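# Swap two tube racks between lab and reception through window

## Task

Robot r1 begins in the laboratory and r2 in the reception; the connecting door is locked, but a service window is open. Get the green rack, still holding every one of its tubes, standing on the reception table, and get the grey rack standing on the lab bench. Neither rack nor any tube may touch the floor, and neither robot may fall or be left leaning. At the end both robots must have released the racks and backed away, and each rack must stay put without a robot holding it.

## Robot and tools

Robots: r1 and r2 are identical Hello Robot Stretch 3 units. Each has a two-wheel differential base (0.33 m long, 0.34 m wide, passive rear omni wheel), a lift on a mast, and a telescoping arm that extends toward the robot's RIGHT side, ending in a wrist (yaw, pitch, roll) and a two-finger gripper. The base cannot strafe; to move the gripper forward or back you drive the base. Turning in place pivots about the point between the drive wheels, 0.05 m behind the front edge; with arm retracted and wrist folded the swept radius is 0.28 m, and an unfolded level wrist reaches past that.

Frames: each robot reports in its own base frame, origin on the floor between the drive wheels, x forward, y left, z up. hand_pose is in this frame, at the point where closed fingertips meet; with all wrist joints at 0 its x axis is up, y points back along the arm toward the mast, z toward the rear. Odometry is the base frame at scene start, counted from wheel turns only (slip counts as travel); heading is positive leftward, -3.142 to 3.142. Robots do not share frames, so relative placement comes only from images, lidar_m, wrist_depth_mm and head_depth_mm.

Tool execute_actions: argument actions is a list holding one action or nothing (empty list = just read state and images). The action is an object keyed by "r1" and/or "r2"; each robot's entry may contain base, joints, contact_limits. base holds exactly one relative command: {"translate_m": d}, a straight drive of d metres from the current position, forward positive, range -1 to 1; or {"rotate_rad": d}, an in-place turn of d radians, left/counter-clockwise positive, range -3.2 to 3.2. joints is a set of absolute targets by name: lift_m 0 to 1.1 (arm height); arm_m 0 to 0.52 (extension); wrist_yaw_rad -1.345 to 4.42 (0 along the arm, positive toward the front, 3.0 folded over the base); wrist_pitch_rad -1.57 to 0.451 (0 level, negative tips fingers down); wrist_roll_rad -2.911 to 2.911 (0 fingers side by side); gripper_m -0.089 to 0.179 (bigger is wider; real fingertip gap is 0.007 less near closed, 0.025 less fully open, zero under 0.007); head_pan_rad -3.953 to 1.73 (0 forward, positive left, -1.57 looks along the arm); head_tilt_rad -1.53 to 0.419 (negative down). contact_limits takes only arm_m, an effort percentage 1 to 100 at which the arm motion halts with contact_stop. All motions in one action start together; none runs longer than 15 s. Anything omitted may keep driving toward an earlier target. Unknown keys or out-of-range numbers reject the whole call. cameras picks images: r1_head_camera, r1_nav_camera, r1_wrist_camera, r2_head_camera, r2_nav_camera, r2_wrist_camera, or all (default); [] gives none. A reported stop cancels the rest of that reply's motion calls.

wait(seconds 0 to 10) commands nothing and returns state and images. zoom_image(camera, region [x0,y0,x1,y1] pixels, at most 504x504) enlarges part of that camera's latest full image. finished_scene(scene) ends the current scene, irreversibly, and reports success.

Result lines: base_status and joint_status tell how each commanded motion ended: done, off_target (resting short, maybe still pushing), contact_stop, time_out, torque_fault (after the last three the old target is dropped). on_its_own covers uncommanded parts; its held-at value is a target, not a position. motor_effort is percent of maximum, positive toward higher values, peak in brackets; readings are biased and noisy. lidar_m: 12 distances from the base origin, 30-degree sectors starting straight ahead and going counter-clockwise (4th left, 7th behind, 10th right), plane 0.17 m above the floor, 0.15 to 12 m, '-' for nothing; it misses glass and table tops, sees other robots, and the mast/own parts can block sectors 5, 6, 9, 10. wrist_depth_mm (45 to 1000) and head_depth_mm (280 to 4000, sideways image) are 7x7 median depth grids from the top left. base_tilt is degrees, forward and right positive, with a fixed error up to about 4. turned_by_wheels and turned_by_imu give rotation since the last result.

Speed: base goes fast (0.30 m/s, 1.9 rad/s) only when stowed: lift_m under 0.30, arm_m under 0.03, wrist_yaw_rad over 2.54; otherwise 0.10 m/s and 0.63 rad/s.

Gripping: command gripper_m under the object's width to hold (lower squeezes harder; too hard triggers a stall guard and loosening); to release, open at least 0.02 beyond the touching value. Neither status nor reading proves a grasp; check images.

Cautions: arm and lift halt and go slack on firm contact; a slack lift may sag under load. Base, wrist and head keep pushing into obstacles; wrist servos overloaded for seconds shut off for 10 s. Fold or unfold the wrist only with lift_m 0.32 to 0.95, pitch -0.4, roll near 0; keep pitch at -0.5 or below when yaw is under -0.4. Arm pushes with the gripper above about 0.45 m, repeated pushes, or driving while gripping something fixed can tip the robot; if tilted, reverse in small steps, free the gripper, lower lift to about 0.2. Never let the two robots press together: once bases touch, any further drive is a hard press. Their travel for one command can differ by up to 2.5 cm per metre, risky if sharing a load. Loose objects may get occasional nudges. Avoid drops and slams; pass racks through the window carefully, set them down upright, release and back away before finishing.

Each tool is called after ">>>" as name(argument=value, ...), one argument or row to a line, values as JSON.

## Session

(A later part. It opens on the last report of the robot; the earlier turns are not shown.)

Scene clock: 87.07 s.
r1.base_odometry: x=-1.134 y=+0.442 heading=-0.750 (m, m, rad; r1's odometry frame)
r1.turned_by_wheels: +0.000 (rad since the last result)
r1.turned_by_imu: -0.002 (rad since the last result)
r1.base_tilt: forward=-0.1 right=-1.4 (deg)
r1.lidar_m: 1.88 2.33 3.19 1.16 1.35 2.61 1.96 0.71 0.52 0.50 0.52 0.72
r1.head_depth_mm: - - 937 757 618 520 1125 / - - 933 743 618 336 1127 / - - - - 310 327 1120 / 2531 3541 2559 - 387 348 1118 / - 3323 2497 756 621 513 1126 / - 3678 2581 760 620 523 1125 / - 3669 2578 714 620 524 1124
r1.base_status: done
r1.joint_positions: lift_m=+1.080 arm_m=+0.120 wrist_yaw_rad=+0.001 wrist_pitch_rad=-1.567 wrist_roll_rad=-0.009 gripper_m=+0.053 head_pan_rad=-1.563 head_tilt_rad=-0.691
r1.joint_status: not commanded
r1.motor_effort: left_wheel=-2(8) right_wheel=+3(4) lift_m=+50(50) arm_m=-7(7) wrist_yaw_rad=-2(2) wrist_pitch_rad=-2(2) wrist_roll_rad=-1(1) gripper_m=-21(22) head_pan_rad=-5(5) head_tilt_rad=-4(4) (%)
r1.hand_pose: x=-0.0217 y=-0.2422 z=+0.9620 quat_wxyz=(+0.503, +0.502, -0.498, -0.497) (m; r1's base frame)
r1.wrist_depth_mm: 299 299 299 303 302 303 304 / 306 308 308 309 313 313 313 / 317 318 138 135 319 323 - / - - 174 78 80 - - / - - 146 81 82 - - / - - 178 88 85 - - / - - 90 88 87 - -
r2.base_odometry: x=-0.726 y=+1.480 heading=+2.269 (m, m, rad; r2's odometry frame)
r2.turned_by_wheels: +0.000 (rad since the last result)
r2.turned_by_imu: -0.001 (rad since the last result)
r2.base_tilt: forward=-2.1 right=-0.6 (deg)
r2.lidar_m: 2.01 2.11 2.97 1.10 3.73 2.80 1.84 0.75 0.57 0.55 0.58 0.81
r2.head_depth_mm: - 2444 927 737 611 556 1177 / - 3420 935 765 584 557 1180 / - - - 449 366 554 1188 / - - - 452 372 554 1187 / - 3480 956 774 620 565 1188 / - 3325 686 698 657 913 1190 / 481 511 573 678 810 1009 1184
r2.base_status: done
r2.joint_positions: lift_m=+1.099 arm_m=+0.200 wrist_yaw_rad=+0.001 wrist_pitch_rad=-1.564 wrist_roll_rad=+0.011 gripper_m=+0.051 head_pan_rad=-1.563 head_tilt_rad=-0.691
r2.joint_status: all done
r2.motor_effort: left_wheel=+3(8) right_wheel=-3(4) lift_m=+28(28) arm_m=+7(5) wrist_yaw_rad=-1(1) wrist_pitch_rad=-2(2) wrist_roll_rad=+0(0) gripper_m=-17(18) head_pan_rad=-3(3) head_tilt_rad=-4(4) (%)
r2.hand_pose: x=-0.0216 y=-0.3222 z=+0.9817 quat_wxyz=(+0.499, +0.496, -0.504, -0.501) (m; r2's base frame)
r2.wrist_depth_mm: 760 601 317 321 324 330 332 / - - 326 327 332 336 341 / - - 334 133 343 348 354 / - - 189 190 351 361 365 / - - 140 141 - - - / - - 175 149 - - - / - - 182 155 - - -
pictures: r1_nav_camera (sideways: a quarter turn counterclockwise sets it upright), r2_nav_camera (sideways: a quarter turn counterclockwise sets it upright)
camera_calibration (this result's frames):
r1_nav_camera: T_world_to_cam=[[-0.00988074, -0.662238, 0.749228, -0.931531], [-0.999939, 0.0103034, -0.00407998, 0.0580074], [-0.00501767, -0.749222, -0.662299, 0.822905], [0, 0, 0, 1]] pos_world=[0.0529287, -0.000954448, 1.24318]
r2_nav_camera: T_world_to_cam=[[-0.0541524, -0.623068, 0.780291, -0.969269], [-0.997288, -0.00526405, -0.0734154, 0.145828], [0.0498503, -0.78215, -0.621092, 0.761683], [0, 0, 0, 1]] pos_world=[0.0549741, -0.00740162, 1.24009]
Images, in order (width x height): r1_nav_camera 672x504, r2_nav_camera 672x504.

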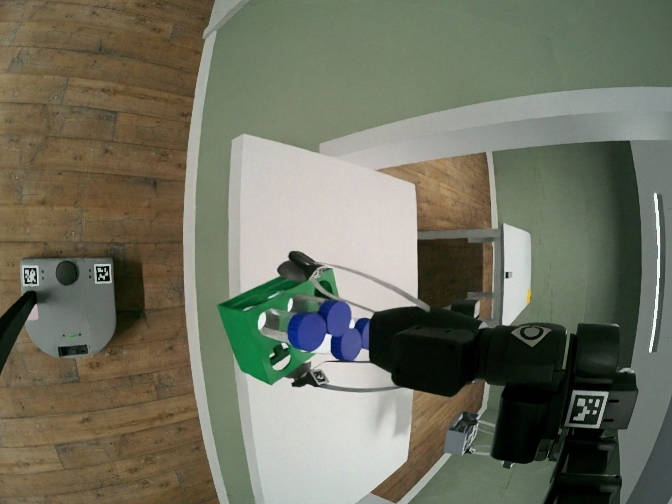

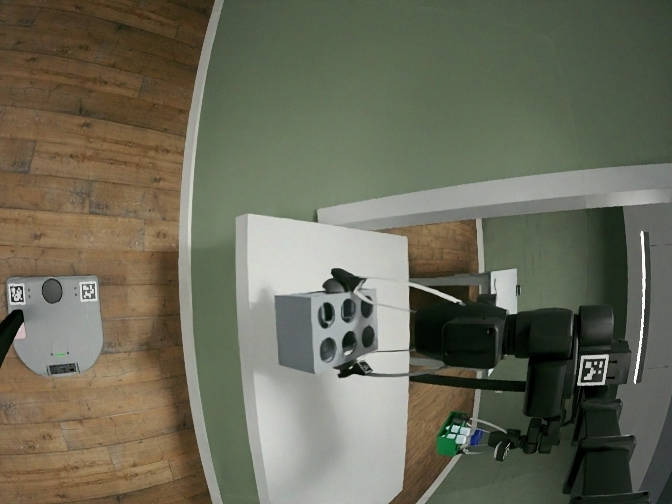

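>>> execute_actions(
  actions=[
    {"r1":{"base":{"translate_m":0.04},"joints":{"arm_m":0.49,"lift_m":0.99}},"r2":{"base":{"translate_m":-0.1},"joints":{"arm_m":0.49,"lift_m":0.99}}},
  ],
  cameras=[],
)

>>> execute_actions(
  actions=[
    {"r1":{"joints":{"lift_m":0.959}},"r2":{"joints":{"lift_m":0.954}}},
  ],
  cameras=[],
)

>>> execute_actions(
  actions=[
    {"r1":{"joints":{"gripper_m":0.17}},"r2":{"joints":{"gripper_m":0.17}}},
  ],
  cameras=[],
)

>>> execute_actions(
  actions=[
    {"r1":{"joints":{"lift_m":1.06}},"r2":{"joints":{"lift_m":1.06,"arm_m":0.28}}},
  ],
  cameras=[],
)

>>> execute_actions(
  actions=[
    {"r1":{"base":{"translate_m":-0.37},"joints":{"arm_m":0.36}},"r2":{"base":{"translate_m":-0.37}}},
  ],
  cameras=[],
)

>>> execute_actions(
  actions=[
    {"r1":{"joints":{"arm_m":0.455}},"r2":{"joints":{"arm_m":0.445,"wrist_yaw_rad":-0.08}}},
  ],
  cameras=["r1_wrist_camera","r2_wrist_camera"],
)

Scene clock: 91.57 s.
r1.base_odometry: x=-1.105 y=+0.415 heading=-0.750 (m, m, rad; r1's odometry frame)
r1.turned_by_wheels: +0.000 (rad since the last result)
r1.turned_by_imu: -0.001 (rad since the last result)
r1.base_tilt: forward=+0.0 right=-1.4 (deg)
r1.lidar_m: 1.88 2.29 3.14 1.15 1.48 2.65 1.96 0.71 0.52 0.50 0.52 0.71
r1.head_depth_mm: - - 1346 755 616 521 1128 / - 3069 2414 758 618 521 1124 / - 3420 937 689 618 520 1127 / 2643 3628 906 704 619 522 1132 / - 3401 2577 758 620 523 1125 / - 3663 2568 758 619 522 1127 / - 3482 639 637 653 523 1133
r1.base_status: done
r1.joint_positions: lift_m=+0.990 arm_m=+0.490 wrist_yaw_rad=+0.000 wrist_pitch_rad=-1.567 wrist_roll_rad=-0.009 gripper_m=+0.053 head_pan_rad=-1.563 head_tilt_rad=-0.691
r1.joint_status: all done
r1.motor_effort: left_wheel=-3(4) right_wheel=+3(6) lift_m=+34(45) arm_m=+8(9) wrist_yaw_rad=+1(2) wrist_pitch_rad=-2(2) wrist_roll_rad=-1(1) gripper_m=-21(21) head_pan_rad=-5(5) head_tilt_rad=-4(3) (%)
r1.hand_pose: x=-0.0216 y=-0.6114 z=+0.8726 quat_wxyz=(+0.503, +0.501, -0.498, -0.497) (m; r1's base frame)
r1.wrist_depth_mm: 213 213 214 216 216 217 218 / 219 221 223 221 224 224 226 / 226 228 138 135 230 232 233 / 234 234 174 78 80 240 241 / 243 241 145 81 82 248 248 / 250 250 178 88 85 256 259 / 258 262 90 88 87 266 265
r2.base_odometry: x=-0.662 y=+1.403 heading=+2.269 (m, m, rad; r2's odometry frame)
r2.turned_by_wheels: +0.000 (rad since the last result)
r2.turned_by_imu: -0.001 (rad since the last result)
r2.base_tilt: forward=-2.1 right=-0.6 (deg)
r2.lidar_m: 2.11 2.22 3.10 1.10 3.61 2.69 1.83 0.75 0.56 0.54 0.57 0.80
r2.head_depth_mm: - 1844 930 738 611 556 1179 / - 3357 938 742 614 559 1178 / - 3408 943 714 616 560 1185 / - - 931 695 620 563 1180 / - 3477 954 754 622 566 1181 / - 3507 964 759 625 568 1184 / - 3593 2462 721 626 570 1181
r2.base_status: done
r2.joint_positions: lift_m=+0.990 arm_m=+0.490 wrist_yaw_rad=+0.000 wrist_pitch_rad=-1.564 wrist_roll_rad=+0.011 gripper_m=+0.051 head_pan_rad=-1.563 head_tilt_rad=-0.691
r2.joint_status: all done
r2.motor_effort: left_wheel=+3(4) right_wheel=-2(8) lift_m=+19(25) arm_m=+7(8) wrist_yaw_rad=-1(1) wrist_pitch_rad=-2(2) wrist_roll_rad=+0(0) gripper_m=-18(17) head_pan_rad=-3(3) head_tilt_rad=-4(4) (%)
r2.hand_pose: x=-0.0216 y=-0.6121 z=+0.8725 quat_wxyz=(+0.499, +0.496, -0.504, -0.501) (m; r2's base frame)
r2.wrist_depth_mm: 211 213 215 217 219 222 225 / 218 218 221 223 227 228 231 / 224 227 224 134 232 236 239 / 232 232 189 191 239 244 248 / 238 240 140 141 195 254 256 / 248 251 175 149 260 261 266 / 255 259 181 155 270 274 277
pictures: none
No camera images: the call's "cameras" was empty. Leave "cameras" out to get every camera's image.

Scene clock: 92.70 s.
r1.base_odometry: x=-1.105 y=+0.415 heading=-0.750 (m, m, rad; r1's odometry frame)
r1.turned_by_wheels: +0.000 (rad since the last result)
r1.turned_by_imu: +0.000 (rad since the last result)
r1.base_tilt: forward=+0.0 right=-1.3 (deg)
r1.lidar_m: 1.88 2.27 3.13 1.15 1.48 2.66 1.95 0.71 0.52 0.50 0.52 0.71
r1.head_depth_mm: 1153 - 920 729 617 521 1122 / - 2843 1920 755 617 521 1123 / 3167 3226 936 707 618 522 1122 / 2786 3658 900 702 619 522 1124 / - 3406 2585 759 619 522 1127 / - 3608 2608 758 620 523 1125 / - 3506 641 638 655 523 1122
r1.base_status: not commanded
r1.joint_positions: lift_m=+0.959 arm_m=+0.490 wrist_yaw_rad=+0.000 wrist_pitch_rad=-1.567 wrist_roll_rad=-0.009 gripper_m=+0.053 head_pan_rad=-1.563 head_tilt_rad=-0.691
r1.joint_status: all done
r1.motor_effort: left_wheel=-2(3) right_wheel=+3(3) lift_m=+33(32) arm_m=+8(8) wrist_yaw_rad=+0(0) wrist_pitch_rad=-2(2) wrist_roll_rad=-1(1) gripper_m=-21(22) head_pan_rad=-5(5) head_tilt_rad=-4(3) (%)
r1.hand_pose: x=-0.0216 y=-0.6114 z=+0.8416 quat_wxyz=(+0.503, +0.501, -0.498, -0.497) (m; r1's base frame)
r1.wrist_depth_mm: 185 186 186 187 187 189 188 / 190 191 191 192 193 194 195 / 196 196 138 135 197 200 201 / 203 203 175 78 80 207 208 / 209 209 146 81 82 214 216 / 216 215 178 88 85 221 224 / 224 227 90 88 87 231 230
r2.base_odometry: x=-0.662 y=+1.403 heading=+2.269 (m, m, rad; r2's odometry frame)
r2.turned_by_wheels: +0.000 (rad since the last result)
r2.turned_by_imu: +0.000 (rad since the last result)
r2.base_tilt: forward=-2.1 right=-0.5 (deg)
r2.lidar_m: 2.11 2.22 3.12 1.10 3.60 2.69 1.83 0.75 0.56 0.54 0.57 0.80
r2.head_depth_mm: 2082 - 883 727 610 556 1177 / 2517 3232 934 741 614 558 1177 / 2824 3143 938 704 616 560 1185 / 2575 3221 900 692 618 564 1179 / - 3475 955 752 622 565 1179 / - 3499 960 757 624 567 1179 / - 3498 2457 722 627 570 1182
r2.base_status: not commanded
r2.joint_positions: lift_m=+0.954 arm_m=+0.490 wrist_yaw_rad=+0.000 wrist_pitch_rad=-1.564 wrist_roll_rad=+0.011 gripper_m=+0.051 head_pan_rad=-1.563 head_tilt_rad=-0.691
r2.joint_status: all done
r2.motor_effort: left_wheel=+3(3) right_wheel=-2(2) lift_m=+19(18) arm_m=+6(6) wrist_yaw_rad=+0(0) wrist_pitch_rad=-2(2) wrist_roll_rad=+0(0) gripper_m=-17(18) head_pan_rad=-3(3) head_tilt_rad=-4(4) (%)
r2.hand_pose: x=-0.0216 y=-0.6121 z=+0.8365 quat_wxyz=(+0.499, +0.496, -0.504, -0.501) (m; r2's base frame)
r2.wrist_depth_mm: 178 180 182 184 186 188 189 / 184 185 187 189 192 194 196 / 190 191 190 134 197 200 202 / 195 197 189 189 202 207 210 / 202 203 140 141 176 213 217 / 209 213 175 148 222 221 224 / 214 219 181 154 228 231 233
pictures: none
No camera images: the call's "cameras" was empty. Leave "cameras" out to get every camera's image.

Scene clock: 94.40 s.
r1.base_odometry: x=-1.105 y=+0.415 heading=-0.750 (m, m, rad; r1's odometry frame)
r1.turned_by_wheels: +0.000 (rad since the last result)
r1.turned_by_imu: +0.000 (rad since the last result)
r1.base_tilt: forward=-0.1 right=-1.4 (deg)
r1.lidar_m: 1.88 2.28 3.13 1.15 1.49 2.65 1.96 0.71 0.52 0.50 0.52 0.71
r1.head_depth_mm: 1153 - 917 732 618 522 1125 / - 2908 1905 757 616 521 1123 / 3182 3303 938 706 618 520 1123 / 2829 3616 936 711 616 522 1124 / - 3359 2600 756 619 523 1124 / - 3603 2574 760 620 522 1126 / - 3466 640 640 655 523 1128
r1.base_status: not commanded
r1.joint_positions: lift_m=+0.959 arm_m=+0.490 wrist_yaw_rad=+0.000 wrist_pitch_rad=-1.567 wrist_roll_rad=-0.009 gripper_m=+0.170 head_pan_rad=-1.563 head_tilt_rad=-0.691
r1.joint_status: all done
r1.motor_effort: left_wheel=-2(3) right_wheel=+4(4) lift_m=+33(33) arm_m=+8(8) wrist_yaw_rad=-1(1) wrist_pitch_rad=-2(2) wrist_roll_rad=-1(1) gripper_m=+0(93) head_pan_rad=-5(5) head_tilt_rad=-4(3) (%)
r1.hand_pose: x=-0.0216 y=-0.6114 z=+0.8416 quat_wxyz=(+0.503, +0.501, -0.498, -0.497) (m; r1's base frame)
r1.wrist_depth_mm: 185 185 186 187 187 188 190 / 190 191 192 192 194 195 195 / 196 197 141 137 198 200 202 / 203 204 179 81 82 207 209 / 209 210 149 84 86 214 215 / - 218 187 97 88 223 222 / 227 226 93 91 90 230 233
r2.base_odometry: x=-0.662 y=+1.403 heading=+2.269 (m, m, rad; r2's odometry frame)
r2.turned_by_wheels: +0.000 (rad since the last result)
r2.turned_by_imu: +0.000 (rad since the last result)
r2.base_tilt: forward=-2.1 right=-0.5 (deg)
r2.lidar_m: 2.11 2.21 3.10 1.11 3.63 2.69 1.83 0.75 0.56 0.54 0.57 0.80
r2.head_depth_mm: 2101 - 882 727 611 556 1174 / 2516 3213 937 740 614 559 1179 / 2827 3170 939 711 617 561 1181 / 2572 3200 895 701 619 563 1176 / - 3483 954 753 622 565 1180 / - 3513 963 757 625 568 1178 / - 3541 2469 720 628 570 1177
r2.base_status: not commanded
r2.joint_positions: lift_m=+0.954 arm_m=+0.490 wrist_yaw_rad=+0.000 wrist_pitch_rad=-1.564 wrist_roll_rad=+0.011 gripper_m=+0.170 head_pan_rad=-1.563 head_tilt_rad=-0.691
r2.joint_status: all done
r2.motor_effort: left_wheel=+3(3) right_wheel=-3(2) lift_m=+19(19) arm_m=+6(7) wrist_yaw_rad=-1(1) wrist_pitch_rad=-2(2) wrist_roll_rad=+0(0) gripper_m=+0(83) head_pan_rad=-3(3) head_tilt_rad=-4(4) (%)
r2.hand_pose: x=-0.0216 y=-0.6121 z=+0.8365 quat_wxyz=(+0.499, +0.496, -0.504, -0.501) (m; r2's base frame)
r2.wrist_depth_mm: 179 180 183 184 186 187 190 / 185 185 188 190 192 194 196 / 189 191 191 139 197 199 203 / 195 197 174 194 203 207 210 / 201 205 201 145 212 212 217 / - 211 153 153 218 - 224 / 217 220 184 172 228 231 235
pictures: none
No camera images: the call's "cameras" was empty. Leave "cameras" out to get every camera's image.

Scene clock: 97.20 s.
r1.base_odometry: x=-1.105 y=+0.415 heading=-0.750 (m, m, rad; r1's odometry frame)
r1.turned_by_wheels: +0.000 (rad since the last result)
r1.turned_by_imu: -0.001 (rad since the last result)
r1.base_tilt: forward=+0.0 right=-1.3 (deg)
r1.lidar_m: 1.88 2.28 3.13 1.15 1.48 2.65 1.96 0.71 0.52 0.50 0.52 0.71
r1.head_depth_mm: - 3262 1392 757 618 520 1126 / 2272 3231 1918 757 617 521 1123 / 2061 3402 2588 707 618 522 1125 / 2514 3212 2506 709 619 522 1128 / - 3442 2569 757 619 522 1127 / - 3647 2586 760 617 524 1126 / - 3487 643 639 654 524 1127
r1.base_status: not commanded
r1.joint_positions: lift_m=+1.060 arm_m=+0.490 wrist_yaw_rad=+0.000 wrist_pitch_rad=-1.567 wrist_roll_rad=-0.009 gripper_m=+0.170 head_pan_rad=-1.563 head_tilt_rad=-0.691
r1.joint_status: all done
r1.motor_effort: left_wheel=-3(2) right_wheel=+4(3) lift_m=+47(49) arm_m=+8(8) wrist_yaw_rad=+0(1) wrist_pitch_rad=-2(2) wrist_roll_rad=+0(1) gripper_m=+1(0) head_pan_rad=-5(5) head_tilt_rad=-4(3) (%)
r1.hand_pose: x=-0.0216 y=-0.6114 z=+0.9421 quat_wxyz=(+0.503, +0.501, -0.498, -0.497) (m; r1's base frame)
r1.wrist_depth_mm: 279 279 281 283 283 286 285 / 288 287 289 290 292 292 296 / 299 296 297 182 301 303 305 / 302 308 307 188 311 314 313 / 310 317 319 191 318 322 324 / - 326 330 200 331 333 333 / - 340 340 345 344 349 350
r2.base_odometry: x=-0.662 y=+1.403 heading=+2.269 (m, m, rad; r2's odometry frame)
r2.turned_by_wheels: +0.000 (rad since the last result)
r2.turned_by_imu: +0.000 (rad since the last result)
r2.base_tilt: forward=-2.1 right=-0.5 (deg)
r2.lidar_m: 2.11 2.22 3.09 1.10 3.61 2.70 1.83 0.75 0.56 0.54 0.57 0.80
r2.head_depth_mm: 1636 2344 929 738 611 557 1174 / - 3318 938 733 615 559 1178 / - 3393 877 718 616 562 1178 / 2736 3245 880 699 619 563 1181 / - 3485 957 753 621 566 1179 / - 3532 961 757 625 567 1179 / - 3549 2462 722 626 571 1181
r2.base_status: not commanded
r2.joint_positions: lift_m=+1.060 arm_m=+0.280 wrist_yaw_rad=+0.000 wrist_pitch_rad=-1.565 wrist_roll_rad=+0.011 gripper_m=+0.170 head_pan_rad=-1.563 head_tilt_rad=-0.691
r2.joint_status: all done
r2.motor_effort: left_wheel=+2(3) right_wheel=-2(2) lift_m=+27(27) arm_m=-4(6) wrist_yaw_rad=+0(0) wrist_pitch_rad=-2(2) wrist_roll_rad=+0(0) gripper_m=+0(0) head_pan_rad=-3(3) head_tilt_rad=-4(4) (%)
r2.hand_pose: x=-0.0216 y=-0.4028 z=+0.9421 quat_wxyz=(+0.499, +0.496, -0.504, -0.502) (m; r2's base frame)
r2.wrist_depth_mm: 274 276 278 260 285 291 292 / 285 285 288 291 294 299 302 / 293 294 297 300 307 309 312 / 303 305 308 311 317 317 321 / - 316 318 320 327 328 333 / - - - - - - - / - - - - - - -
pictures: none
No camera images: the call's "cameras" was empty. Leave "cameras" out to get every camera's image.

Scene clock: 101.97 s.
r1.base_odometry: x=-1.375 y=+0.667 heading=-0.750 (m, m, rad; r1's odometry frame)
r1.turned_by_wheels: +0.000 (rad since the last result)
r1.turned_by_imu: -0.001 (rad since the last result)
r1.base_tilt: forward=-0.1 right=-1.3 (deg)
r1.lidar_m: 1.89 2.67 1.25 1.16 3.09 2.26 1.96 0.71 0.52 0.50 0.52 0.71
r1.head_depth_mm: - 3707 2572 755 615 522 1115 / - 3641 2573 722 618 521 1117 / - 3836 936 688 616 522 1127 / 2545 3763 940 756 617 522 1123 / 2527 3624 2582 747 620 523 1127 / 2841 3425 1379 759 618 522 1124 / - 3265 2574 761 621 523 1122
r1.base_status: done
r1.joint_positions: lift_m=+1.060 arm_m=+0.360 wrist_yaw_rad=+0.000 wrist_pitch_rad=-1.567 wrist_roll_rad=-0.009 gripper_m=+0.170 head_pan_rad=-1.563 head_tilt_rad=-0.691
r1.joint_status: all done
r1.motor_effort: left_wheel=-2(7) right_wheel=+4(3) lift_m=+47(47) arm_m=-7(8) wrist_yaw_rad=+0(0) wrist_pitch_rad=-2(2) wrist_roll_rad=-1(1) gripper_m=+0(0) head_pan_rad=-5(5) head_tilt_rad=-4(3) (%)
r1.hand_pose: x=-0.0216 y=-0.4823 z=+0.9421 quat_wxyz=(+0.503, +0.501, -0.498, -0.497) (m; r1's base frame)
r1.wrist_depth_mm: 277 281 281 278 228 285 284 / 288 291 289 288 259 294 295 / 297 297 297 298 269 303 303 / 307 307 307 311 312 313 313 / 315 315 320 317 319 324 324 / - 331 329 331 333 335 333 / 341 339 343 345 348 345 350
r2.base_odometry: x=-0.424 y=+1.120 heading=+2.269 (m, m, rad; r2's odometry frame)
r2.turned_by_wheels: +0.000 (rad since the last result)
r2.turned_by_imu: +0.000 (rad since the last result)
r2.base_tilt: forward=-2.1 right=-0.6 (deg)
r2.lidar_m: 2.37 2.60 1.18 1.13 3.10 2.31 1.78 0.73 0.55 0.53 0.56 0.78
r2.head_depth_mm: - 3359 931 737 610 545 1160 / - 3283 938 698 614 548 1165 / - 3361 877 627 617 548 1164 / 2622 3676 880 727 620 551 1170 / 2385 3331 954 754 622 553 1176 / - 3222 959 759 625 554 1175 / - 3197 932 762 628 558 1181
r2.base_status: done
r2.joint_positions: lift_m=+1.060 arm_m=+0.280 wrist_yaw_rad=+0.000 wrist_pitch_rad=-1.565 wrist_roll_rad=+0.011 gripper_m=+0.170 head_pan_rad=-1.563 head_tilt_rad=-0.691
r2.joint_status: not commanded
r2.motor_effort: left_wheel=+3(4) right_wheel=-2(8) lift_m=+28(28) arm_m=-5(4) wrist_yaw_rad=+0(0) wrist_pitch_rad=-2(2) wrist_roll_rad=+0(0) gripper_m=+0(0) head_pan_rad=-3(3) head_tilt_rad=-4(4) (%)
r2.hand_pose: x=-0.0216 y=-0.4028 z=+0.9421 quat_wxyz=(+0.499, +0.496, -0.504, -0.502) (m; r2's base frame)
r2.wrist_depth_mm: 274 277 280 254 229 288 289 / 283 287 289 287 244 299 298 / 290 292 297 302 304 306 544 / 302 302 309 310 315 320 - / 311 315 320 322 325 328 - / - - - 331 - - - / - - - - - - -
pictures: none
No camera images: the call's "cameras" was empty. Leave "cameras" out to get every camera's image.

Scene clock: 104.43 s.
r1.base_odometry: x=-1.375 y=+0.667 heading=-0.750 (m, m, rad; r1's odometry frame)
r1.turned_by_wheels: +0.000 (rad since the last result)
r1.turned_by_imu: -0.001 (rad since the last result)
r1.base_tilt: forward=+0.0 right=-1.4 (deg)
r1.lidar_m: 1.89 2.66 1.25 1.16 3.08 2.27 1.95 0.71 0.52 0.50 0.52 0.71
r1.head_depth_mm: - 3639 2566 754 616 521 1115 / - 3592 2618 734 618 522 1126 / - 3655 2525 686 619 522 1124 / 2508 3658 2576 758 618 522 1128 / 2540 3657 2574 758 617 521 1126 / 2792 3455 1376 758 620 523 1126 / - 3284 1324 761 622 523 1121
r1.base_status: not commanded
r1.joint_positions: lift_m=+1.060 arm_m=+0.455 wrist_yaw_rad=+0.000 wrist_pitch_rad=-1.567 wrist_roll_rad=-0.009 gripper_m=+0.170 head_pan_rad=-1.563 head_tilt_rad=-0.691
r1.joint_status: all done
r1.motor_effort: left_wheel=-2(2) right_wheel=+3(3) lift_m=+47(47) arm_m=+8(9) wrist_yaw_rad=+0(0) wrist_pitch_rad=-2(2) wrist_roll_rad=-1(1) gripper_m=+1(0) head_pan_rad=-5(5) head_tilt_rad=-5(3) (%)
r1.hand_pose: x=-0.0216 y=-0.5764 z=+0.9421 quat_wxyz=(+0.503, +0.501, -0.498, -0.497) (m; r1's base frame)
r1.wrist_depth_mm: 278 279 280 283 283 284 287 / 286 287 290 290 292 294 296 / 297 295 299 297 273 304 304 / 304 307 308 308 253 313 313 / 316 315 319 320 260 322 325 / - 327 330 332 332 336 338 / 340 342 343 342 347 346 351
r2.base_odometry: x=-0.424 y=+1.120 heading=+2.269 (m, m, rad; r2's odometry frame)
r2.turned_by_wheels: +0.000 (rad since the last result)
r2.turned_by_imu: +0.000 (rad since the last result)
r2.base_tilt: forward=-2.1 right=-0.6 (deg)
r2.lidar_m: 2.37 2.60 1.19 1.13 3.10 2.31 1.78 0.73 0.55 0.53 0.56 0.78
r2.head_depth_mm: - 3358 931 737 611 544 1163 / - 3400 936 718 614 546 1162 / 2150 3113 944 628 616 549 1166 / - - 945 728 618 550 1166 / 2410 3381 957 753 622 553 1173 / - 3193 966 759 625 555 1180 / - 3199 930 761 627 558 1179
r2.base_status: not commanded
r2.joint_positions: lift_m=+1.060 arm_m=+0.445 wrist_yaw_rad=-0.080 wrist_pitch_rad=-1.565 wrist_roll_rad=+0.011 gripper_m=+0.170 head_pan_rad=-1.563 head_tilt_rad=-0.691
r2.joint_status: all done
r2.motor_effort: left_wheel=+2(3) right_wheel=-2(2) lift_m=+27(27) arm_m=+7(7) wrist_yaw_rad=+0(1) wrist_pitch_rad=-2(2) wrist_roll_rad=+0(0) gripper_m=+0(1) head_pan_rad=-3(3) head_tilt_rad=-4(4) (%)
r2.hand_pose: x=-0.0198 y=-0.5671 z=+0.9421 quat_wxyz=(+0.478, +0.475, -0.523, -0.521) (m; r2's base frame)
r2.wrist_depth_mm: 273 276 280 282 287 287 291 / 283 286 287 289 296 297 301 / 292 294 297 298 302 307 304 / 300 302 306 276 255 318 303 / 308 314 317 258 198 328 326 / - 324 329 330 338 - - / 334 335 341 346 352 352 -
pictures: r1_wrist_camera, r2_wrist_camera
camera_calibration (this result's frames):
r1_wrist_camera: T_world_to_cam=[[-0.99937, 0.0249696, 0.0252073, -0.033894], [0.0298123, 0.976162, 0.214986, 0.389274], [-0.0192383, 0.215602, -0.976292, 1.20689], [0, 0, 0, 1]] pos_world=[-0.0222593, -0.639356, 1.09544]
r2_wrist_camera: T_world_to_cam=[[-0.998094, 0.0456007, 0.0415693, -0.0448148], [0.0531113, 0.977828, 0.202564, 0.390837], [-0.0314106, 0.204386, -0.978386, 1.20171], [0, 0, 0, 1]] pos_world=[-0.0277409, -0.625739, 1.09843]
Images, in order (width x height): r1_wrist_camera 644x364, r2_wrist_camera 644x364.

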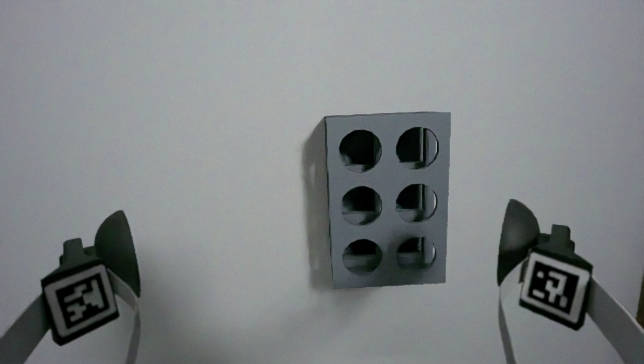

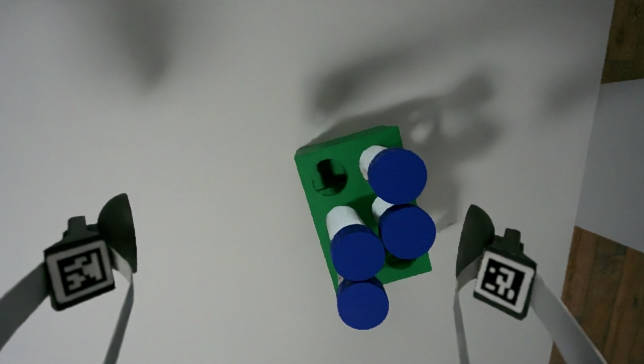

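>>> execute_actions(
  actions=[
    {"r1":{"base":{"translate_m":-0.049},"joints":{"arm_m":0.452}},"r2":{"base":{"translate_m":-0.043},"joints":{"arm_m":0.434,"wrist_yaw_rad":-0.14}}},
  ],
  cameras=[],
)

>>> execute_actions(
  actions=[
    {"r1":{"joints":{"lift_m":0.955}},"r2":{"joints":{"lift_m":0.994}}},
  ],
  cameras=["r1_wrist_camera","r2_wrist_camera"],
)

Scene clock: 106.90 s.
r1.base_odometry: x=-1.411 y=+0.700 heading=-0.750 (m, m, rad; r1's odometry frame)
r1.turned_by_wheels: +0.000 (rad since the last result)
r1.turned_by_imu: -0.001 (rad since the last result)
r1.base_tilt: forward=-0.1 right=-1.4 (deg)
r1.lidar_m: 1.88 2.71 1.27 1.15 3.03 2.22 1.95 0.71 0.52 0.50 0.52 0.71
r1.head_depth_mm: - 3652 2567 755 616 521 1121 / - 3646 2644 758 617 520 1123 / - 3595 2574 731 617 522 1126 / 2505 3614 2490 727 618 522 1127 / 2521 3591 2564 759 619 522 1127 / 2524 3435 2454 760 619 522 1129 / - 3469 1432 759 620 523 1130
r1.base_status: done
r1.joint_positions: lift_m=+1.060 arm_m=+0.452 wrist_yaw_rad=+0.000 wrist_pitch_rad=-1.567 wrist_roll_rad=-0.009 gripper_m=+0.170 head_pan_rad=-1.563 head_tilt_rad=-0.691
r1.joint_status: all done
r1.motor_effort: left_wheel=-2(7) right_wheel=+2(4) lift_m=+47(47) arm_m=-7(8) wrist_yaw_rad=-1(0) wrist_pitch_rad=-2(2) wrist_roll_rad=-1(1) gripper_m=+1(0) head_pan_rad=-5(5) head_tilt_rad=-3(4) (%)
r1.hand_pose: x=-0.0216 y=-0.5743 z=+0.9421 quat_wxyz=(+0.503, +0.501, -0.498, -0.497) (m; r1's base frame)
r1.wrist_depth_mm: 278 278 281 283 284 283 286 / 286 289 289 292 291 292 294 / 297 298 294 295 302 302 300 / 305 309 307 252 309 311 308 / 314 316 317 283 321 323 315 / - 330 327 292 332 335 - / 342 342 339 344 346 348 -
r2.base_odometry: x=-0.396 y=+1.087 heading=+2.269 (m, m, rad; r2's odometry frame)
r2.turned_by_wheels: +0.000 (rad since the last result)
r2.turned_by_imu: +0.000 (rad since the last result)
r2.base_tilt: forward=-2.1 right=-0.5 (deg)
r2.lidar_m: 2.36 2.65 1.20 1.13 3.04 2.28 1.78 0.73 0.55 0.53 0.56 0.78
r2.head_depth_mm: - 3351 2451 737 611 545 1154 / - 3380 2581 741 614 547 1164 / - 3153 941 680 617 548 1169 / - - 951 638 619 551 1168 / 2408 3443 1787 754 622 553 1179 / 2691 3320 960 755 624 556 1172 / - 3341 968 761 627 558 1179
r2.base_status: done
r2.joint_positions: lift_m=+1.060 arm_m=+0.434 wrist_yaw_rad=-0.138 wrist_pitch_rad=-1.565 wrist_roll_rad=+0.011 gripper_m=+0.170 head_pan_rad=-1.563 head_tilt_rad=-0.691
r2.joint_status: all done
r2.motor_effort: left_wheel=+2(4) right_wheel=-2(7) lift_m=+28(28) arm_m=-5(4) wrist_yaw_rad=-2(2) wrist_pitch_rad=-2(2) wrist_roll_rad=+0(0) gripper_m=+0(1) head_pan_rad=-3(3) head_tilt_rad=-4(4) (%)
r2.hand_pose: x=-0.0185 y=-0.5570 z=+0.9421 quat_wxyz=(+0.463, +0.460, -0.537, -0.535) (m; r2's base frame)
r2.wrist_depth_mm: 272 276 278 282 286 290 - / 281 285 287 291 296 297 252 / 292 293 296 297 302 307 254 / 301 303 306 238 315 318 259 / 309 313 316 194 326 328 - / - 327 330 202 336 - - / 334 338 342 344 347 359 -
pictures: none
No camera images: the call's "cameras" was empty. Leave "cameras" out to get every camera's image.

Scene clock: 108.70 s.
r1.base_odometry: x=-1.411 y=+0.700 heading=-0.750 (m, m, rad; r1's odometry frame)
r1.turned_by_wheels: +0.000 (rad since the last result)
r1.turned_by_imu: +0.000 (rad since the last result)
r1.base_tilt: forward=+0.0 right=-1.4 (deg)
r1.lidar_m: 1.88 2.72 1.27 1.15 3.01 2.22 1.95 0.71 0.52 0.50 0.52 0.71
r1.head_depth_mm: - - 932 753 616 520 1128 / - 3295 2566 746 618 521 1124 / - - 1746 727 617 522 1117 / 2514 3552 936 724 619 521 1127 / 2545 3584 2594 736 620 523 1126 / 2566 3433 2452 758 618 522 1126 / - 3460 1436 758 620 523 1126
r1.base_status: not commanded
r1.joint_positions: lift_m=+0.955 arm_m=+0.452 wrist_yaw_rad=+0.000 wrist_pitch_rad=-1.567 wrist_roll_rad=-0.009 gripper_m=+0.170 head_pan_rad=-1.563 head_tilt_rad=-0.691
r1.joint_status: all done
r1.motor_effort: left_wheel=-2(2) right_wheel=+3(3) lift_m=+30(43) arm_m=-7(7) wrist_yaw_rad=+0(0) wrist_pitch_rad=-2(2) wrist_roll_rad=-1(0) gripper_m=+1(0) head_pan_rad=-4(5) head_tilt_rad=-3(4) (%)
r1.hand_pose: x=-0.0216 y=-0.5743 z=+0.8377 quat_wxyz=(+0.503, +0.501, -0.498, -0.497) (m; r1's base frame)
r1.wrist_depth_mm: 181 182 183 183 184 185 185 / 187 187 189 189 190 191 191 / 193 194 193 137 137 198 197 / 199 200 192 193 196 204 205 / 205 207 173 145 205 209 210 / - 213 181 181 187 218 217 / 222 221 218 156 191 227 228
r2.base_odometry: x=-0.396 y=+1.087 heading=+2.269 (m, m, rad; r2's odometry frame)
r2.turned_by_wheels: +0.000 (rad since the last result)
r2.turned_by_imu: +0.000 (rad since the last result)
r2.base_tilt: forward=-2.2 right=-0.5 (deg)
r2.lidar_m: 2.37 2.65 1.20 1.13 3.05 2.27 1.77 0.73 0.55 0.53 0.56 0.78
r2.head_depth_mm: - 3048 2473 737 611 544 1157 / - 3378 937 741 613 547 1162 / - 3085 942 679 617 548 1165 / 2393 - 911 638 619 551 1170 / 2396 3460 957 755 622 553 1173 / 2679 3288 964 756 625 555 1173 / - 3318 969 763 627 557 1180
r2.base_status: not commanded
r2.joint_positions: lift_m=+0.994 arm_m=+0.434 wrist_yaw_rad=-0.138 wrist_pitch_rad=-1.565 wrist_roll_rad=+0.011 gripper_m=+0.170 head_pan_rad=-1.563 head_tilt_rad=-0.691
r2.joint_status: all done
r2.motor_effort: left_wheel=+3(3) right_wheel=-2(2) lift_m=+19(29) arm_m=-4(4) wrist_yaw_rad=-1(0) wrist_pitch_rad=-2(2) wrist_roll_rad=+0(0) gripper_m=+0(0) head_pan_rad=-3(3) head_tilt_rad=-4(5) (%)
r2.hand_pose: x=-0.0185 y=-0.5570 z=+0.8766 quat_wxyz=(+0.463, +0.460, -0.537, -0.535) (m; r2's base frame)
r2.wrist_depth_mm: 216 218 220 221 224 226 228 / 221 222 226 228 231 234 234 / 229 229 231 177 237 240 241 / 235 237 234 120 245 249 250 / 240 246 246 131 253 258 260 / - 255 255 128 262 - - / 261 265 265 136 274 277 -
pictures: r1_wrist_camera, r2_wrist_camera
camera_calibration (this result's frames):
r1_wrist_camera: T_world_to_cam=[[-0.99937, 0.0249696, 0.0252073, -0.031313], [0.0298123, 0.976162, 0.214986, 0.409699], [-0.0192383, 0.215602, -0.976292, 1.10447], [0, 0, 0, 1]] pos_world=[-0.0222593, -0.637276, 0.990993]
r2_wrist_camera: T_world_to_cam=[[-0.993716, 0.103926, 0.0415693, -0.00867561], [0.110237, 0.973045, 0.202564, 0.392537], [-0.0193973, 0.205873, -0.978386, 1.13661], [0, 0, 0, 1]] pos_world=[-0.0298462, -0.615052, 1.03289]
Images, in order (width x height): r1_wrist_camera 644x364, r2_wrist_camera 644x364.

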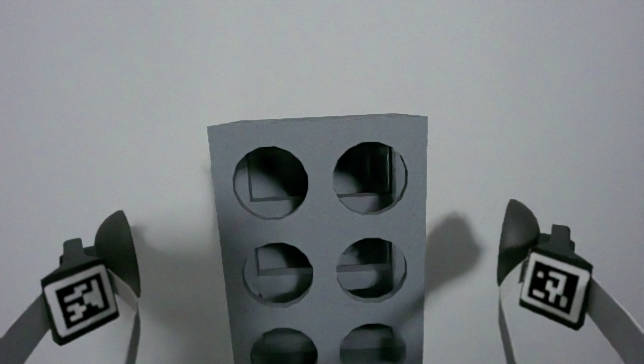

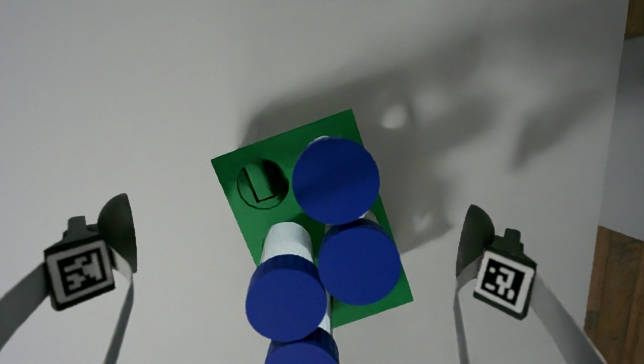

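Centre ≈(314,232), target ≈(305,224).

>>> execute_actions(
  actions=[
    {"r1":{"joints":{"gripper_m":0.05,"arm_m":0.447}},"r2":{"base":{"translate_m":-0.005},"joints":{"arm_m":0.428,"lift_m":0.956}}},
  ],
  cameras=[],
)

>>> execute_actions(
  actions=[
    {"r1":{"joints":{"lift_m":1.0}},"r2":{"joints":{"gripper_m":0.055}}},
  ],
  cameras=[],
)

>>> execute_actions(
  actions=[
    {"r1":{"joints":{"arm_m":0.12}},"r2":{"joints":{"lift_m":0.99}}},
  ],
  cameras=["r2_head_camera","r2_wrist_camera"],
)

Scene clock: 110.67 s.
r1.base_odometry: x=-1.411 y=+0.700 heading=-0.750 (m, m, rad; r1's odometry frame)
r1.turned_by_wheels: +0.000 (rad since the last result)
r1.turned_by_imu: +0.000 (rad since the last result)
r1.base_tilt: forward=+0.0 right=-1.4 (deg)
r1.lidar_m: 1.88 2.71 1.26 1.15 3.03 2.22 1.96 0.71 0.52 0.50 0.52 0.71
r1.head_depth_mm: - - 933 754 615 522 1124 / - 3234 2562 757 617 521 1125 / - - 939 711 618 522 1126 / 2516 3669 938 683 620 522 1119 / 2513 3640 2561 759 619 522 1121 / 2517 3436 2445 763 619 522 1129 / - 3440 1439 763 619 523 1124
r1.base_status: not commanded
r1.joint_positions: lift_m=+0.955 arm_m=+0.447 wrist_yaw_rad=+0.000 wrist_pitch_rad=-1.567 wrist_roll_rad=-0.009 gripper_m=+0.051 head_pan_rad=-1.563 head_tilt_rad=-0.691
r1.joint_status: all done
r1.motor_effort: left_wheel=-2(3) right_wheel=+3(3) lift_m=+31(31) arm_m=-7(8) wrist_yaw_rad=+0(1) wrist_pitch_rad=-2(2) wrist_roll_rad=+0(1) gripper_m=-17(98) head_pan_rad=-5(5) head_tilt_rad=-4(5) (%)
r1.hand_pose: x=-0.0216 y=-0.5693 z=+0.8376 quat_wxyz=(+0.503, +0.501, -0.498, -0.497) (m; r1's base frame)
r1.wrist_depth_mm: 180 182 183 184 184 186 186 / 187 187 188 188 189 191 191 / 192 193 132 132 168 197 198 / 198 199 169 168 180 204 204 / 205 205 140 140 142 210 212 / 213 212 162 147 163 217 219 / 220 221 185 177 185 227 226
r2.base_odometry: x=-0.393 y=+1.083 heading=+2.269 (m, m, rad; r2's odometry frame)
r2.turned_by_wheels: +0.000 (rad since the last result)
r2.turned_by_imu: +0.000 (rad since the last result)
r2.base_tilt: forward=-2.1 right=-0.5 (deg)
r2.lidar_m: 2.37 2.65 1.21 1.13 3.04 2.25 1.77 0.73 0.55 0.53 0.56 0.78
r2.head_depth_mm: - - 929 737 611 545 1162 / - 3103 935 739 613 547 1162 / - 3028 939 658 617 549 1164 / 2382 - 882 628 619 551 1168 / 2399 3458 953 743 621 553 1175 / 2657 3170 962 757 623 556 1176 / - 3354 968 762 626 558 1176
r2.base_status: done
r2.joint_positions: lift_m=+0.956 arm_m=+0.428 wrist_yaw_rad=-0.138 wrist_pitch_rad=-1.565 wrist_roll_rad=+0.011 gripper_m=+0.170 head_pan_rad=-1.563 head_tilt_rad=-0.691
r2.joint_status: all done
r2.motor_effort: left_wheel=+2(4) right_wheel=-2(9) lift_m=+19(20) arm_m=-5(4) wrist_yaw_rad=-1(2) wrist_pitch_rad=-2(2) wrist_roll_rad=+0(0) gripper_m=+0(0) head_pan_rad=-4(3) head_tilt_rad=-4(4) (%)
r2.hand_pose: x=-0.0185 y=-0.5510 z=+0.8386 quat_wxyz=(+0.463, +0.460, -0.537, -0.535) (m; r2's base frame)
r2.wrist_depth_mm: 181 181 184 186 187 189 191 / 186 189 190 192 193 196 198 / 192 193 193 137 199 202 205 / 197 200 170 80 206 210 211 / 203 207 147 83 213 214 221 / - 215 150 88 88 - 228 / 220 222 89 90 226 234 239
pictures: none
No camera images: the call's "cameras" was empty. Leave "cameras" out to get every camera's image.

Scene clock: 112.30 s.
r1.base_odometry: x=-1.411 y=+0.700 heading=-0.750 (m, m, rad; r1's odometry frame)
r1.turned_by_wheels: +0.000 (rad since the last result)
r1.turned_by_imu: +0.000 (rad since the last result)
r1.base_tilt: forward=-0.1 right=-1.3 (deg)
r1.lidar_m: 1.88 2.72 1.27 1.15 3.01 2.22 1.95 0.71 0.52 0.50 0.52 0.71
r1.head_depth_mm: - - 2596 755 617 520 1124 / - 3426 2575 756 618 522 1121 / - 3290 939 690 618 522 1132 / 2641 3748 939 638 617 523 1129 / 2535 3616 2556 758 619 522 1127 / 2522 3458 2437 758 621 523 1129 / - 3530 1441 760 620 522 1124
r1.base_status: not commanded
r1.joint_positions: lift_m=+1.000 arm_m=+0.447 wrist_yaw_rad=+0.000 wrist_pitch_rad=-1.567 wrist_roll_rad=-0.009 gripper_m=+0.051 head_pan_rad=-1.563 head_tilt_rad=-0.691
r1.joint_status: all done
r1.motor_effort: left_wheel=-3(2) right_wheel=+3(3) lift_m=+48(50) arm_m=-7(7) wrist_yaw_rad=-1(1) wrist_pitch_rad=-2(2) wrist_roll_rad=+0(1) gripper_m=-17(17) head_pan_rad=-5(4) head_tilt_rad=-5(3) (%)
r1.hand_pose: x=-0.0216 y=-0.5693 z=+0.8821 quat_wxyz=(+0.503, +0.501, -0.498, -0.497) (m; r1's base frame)
r1.wrist_depth_mm: 221 224 224 225 225 229 227 / 230 230 230 233 234 234 235 / 237 237 133 131 167 243 243 / 245 245 168 169 180 250 251 / 252 253 140 141 141 257 260 / 262 259 161 147 164 267 269 / 270 271 185 177 185 277 277
r2.base_odometry: x=-0.393 y=+1.083 heading=+2.269 (m, m, rad; r2's odometry frame)
r2.turned_by_wheels: +0.000 (rad since the last result)
r2.turned_by_imu: +0.000 (rad since the last result)
r2.base_tilt: forward=-2.1 right=-0.5 (deg)
r2.lidar_m: 2.36 2.65 1.20 1.13 3.03 2.26 1.78 0.73 0.55 0.53 0.56 0.78
r2.head_depth_mm: - - 932 736 612 544 1157 / - 3075 935 742 615 546 1163 / - 3010 940 684 615 550 1167 / 2371 - 883 632 619 552 1169 / 2406 3456 956 756 621 553 1175 / 2670 3175 963 761 624 556 1173 / - 3399 968 762 628 557 1177
r2.base_status: not commanded
r2.joint_positions: lift_m=+0.956 arm_m=+0.428 wrist_yaw_rad=-0.138 wrist_pitch_rad=-1.568 wrist_roll_rad=+0.011 gripper_m=+0.056 head_pan_rad=-1.563 head_tilt_rad=-0.691
r2.joint_status: all done
r2.motor_effort: left_wheel=+1(2) right_wheel=+0(2) lift_m=+18(19) arm_m=-4(5) wrist_yaw_rad=-1(1) wrist_pitch_rad=-1(2) wrist_roll_rad=+0(0) gripper_m=-21(94) head_pan_rad=-3(3) head_tilt_rad=-4(4) (%)
r2.hand_pose: x=-0.0184 y=-0.5501 z=+0.8386 quat_wxyz=(+0.462, +0.461, -0.536, -0.536) (m; r2's base frame)
r2.wrist_depth_mm: 181 182 184 185 188 190 192 / 186 187 190 191 194 195 198 / 192 193 139 79 201 203 205 / 198 200 143 81 206 209 212 / 205 205 145 84 182 218 220 / 212 216 123 88 88 225 228 / 219 221 89 90 231 234 237
pictures: none
No camera images: the call's "cameras" was empty. Leave "cameras" out to get every camera's image.

Scene clock: 115.93 s.
r1.base_odometry: x=-1.411 y=+0.700 heading=-0.750 (m, m, rad; r1's odometry frame)
r1.turned_by_wheels: +0.000 (rad since the last result)
r1.turned_by_imu: -0.001 (rad since the last result)
r1.base_tilt: forward=+0.0 right=-1.3 (deg)
r1.lidar_m: 1.88 2.72 1.27 1.15 3.01 2.22 1.95 0.71 0.52 0.50 0.52 0.71
r1.head_depth_mm: - - - - 615 520 1116 / - - - - 617 534 1118 / - - - - - 416 373 / 2505 3564 2554 771 612 432 402 / 2541 3597 2562 757 618 536 1126 / 2539 3457 2490 756 619 523 1129 / - 3484 1441 761 620 522 1127
r1.base_status: not commanded
r1.joint_positions: lift_m=+1.000 arm_m=+0.120 wrist_yaw_rad=+0.000 wrist_pitch_rad=-1.567 wrist_roll_rad=-0.009 gripper_m=+0.051 head_pan_rad=-1.563 head_tilt_rad=-0.691
r1.joint_status: all done
r1.motor_effort: left_wheel=-2(2) right_wheel=+3(4) lift_m=+49(48) arm_m=-7(9) wrist_yaw_rad=+0(0) wrist_pitch_rad=-2(2) wrist_roll_rad=+0(0) gripper_m=-16(17) head_pan_rad=-5(5) head_tilt_rad=-3(3) (%)
r1.hand_pose: x=-0.0216 y=-0.2423 z=+0.8821 quat_wxyz=(+0.503, +0.501, -0.498, -0.497) (m; r1's base frame)
r1.wrist_depth_mm: 223 224 226 225 228 228 228 / 230 231 232 232 234 235 237 / 236 239 133 131 167 243 243 / - - 168 168 180 - - / - - 140 140 141 - - / - - 162 148 164 - - / - - 185 177 186 - -
r2.base_odometry: x=-0.393 y=+1.083 heading=+2.269 (m, m, rad; r2's odometry frame)
r2.turned_by_wheels: +0.000 (rad since the last result)
r2.turned_by_imu: +0.000 (rad since the last result)
r2.base_tilt: forward=-2.1 right=-0.5 (deg)
r2.lidar_m: 2.37 2.65 1.20 1.13 3.02 2.26 1.78 0.73 0.55 0.53 0.56 0.78
r2.head_depth_mm: - - 2458 736 612 544 1159 / - 3333 940 743 614 545 1160 / - 3050 940 672 617 548 1169 / 2749 - 704 626 619 550 1169 / 2394 3463 954 753 621 553 1170 / 2677 3153 962 759 624 554 1184 / - 3357 970 761 627 556 1175
r2.base_status: not commanded
r2.joint_positions: lift_m=+0.990 arm_m=+0.428 wrist_yaw_rad=-0.138 wrist_pitch_rad=-1.568 wrist_roll_rad=+0.011 gripper_m=+0.059 head_pan_rad=-1.563 head_tilt_rad=-0.691
r2.joint_status: all done
r2.motor_effort: left_wheel=+3(2) right_wheel=-2(2) lift_m=+29(31) arm_m=-5(4) wrist_yaw_rad=-1(1) wrist_pitch_rad=-1(1) wrist_roll_rad=+0(0) gripper_m=-20(21) head_pan_rad=-4(4) head_tilt_rad=-4(4) (%)
r2.hand_pose: x=-0.0184 y=-0.5502 z=+0.8721 quat_wxyz=(+0.462, +0.461, -0.536, -0.536) (m; r2's base frame)
r2.wrist_depth_mm: 209 212 213 216 219 220 223 / 215 219 221 222 226 229 229 / 222 225 140 79 233 236 237 / 231 232 172 81 241 244 244 / 239 239 146 84 199 253 258 / 247 252 124 88 88 261 - / 255 258 89 90 269 273 -
pictures: r2_head_camera (sideways: a quarter turn clockwise sets it upright), r2_wrist_camera
camera_calibration (this result's frames):
r2_head_camera: T_world_to_cam=[[0.0343178, 0.65074, -0.758524, 1.00687], [0.999372, -0.0156161, 0.0318174, -0.051388], [0.00885967, -0.75914, -0.650867, 0.802399], [0, 0, 0, 1]] pos_world=[0.00969308, -0.0468801, 1.28763]
r2_wrist_camera: T_world_to_cam=[[-0.993719, 0.103935, 0.0414655, -0.00898885], [0.110284, 0.97241, 0.205563, 0.383858], [-0.0189561, 0.208845, -0.977765, 1.13193], [0, 0, 0, 1]] pos_world=[-0.0298088, -0.608732, 1.02823]
Images, in order (width x height): r2_head_camera 896x504, r2_wrist_camera 644x364.

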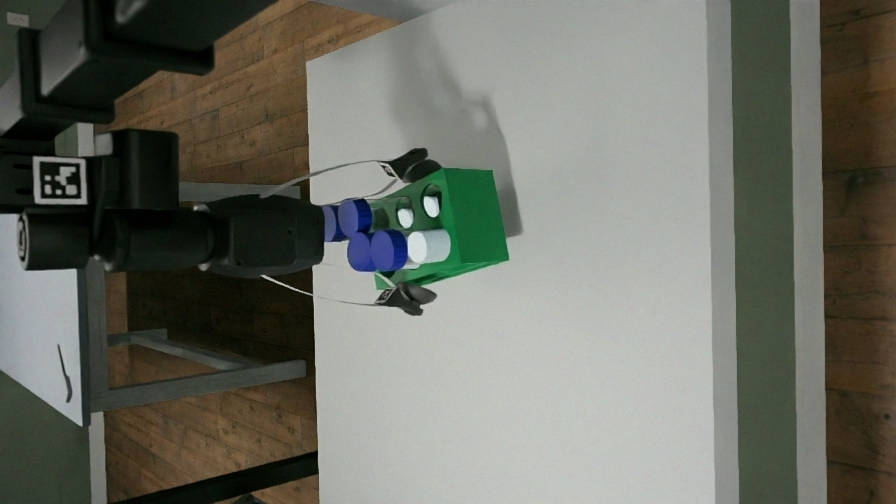

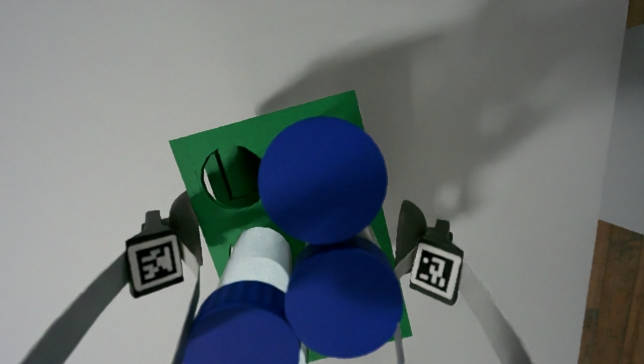

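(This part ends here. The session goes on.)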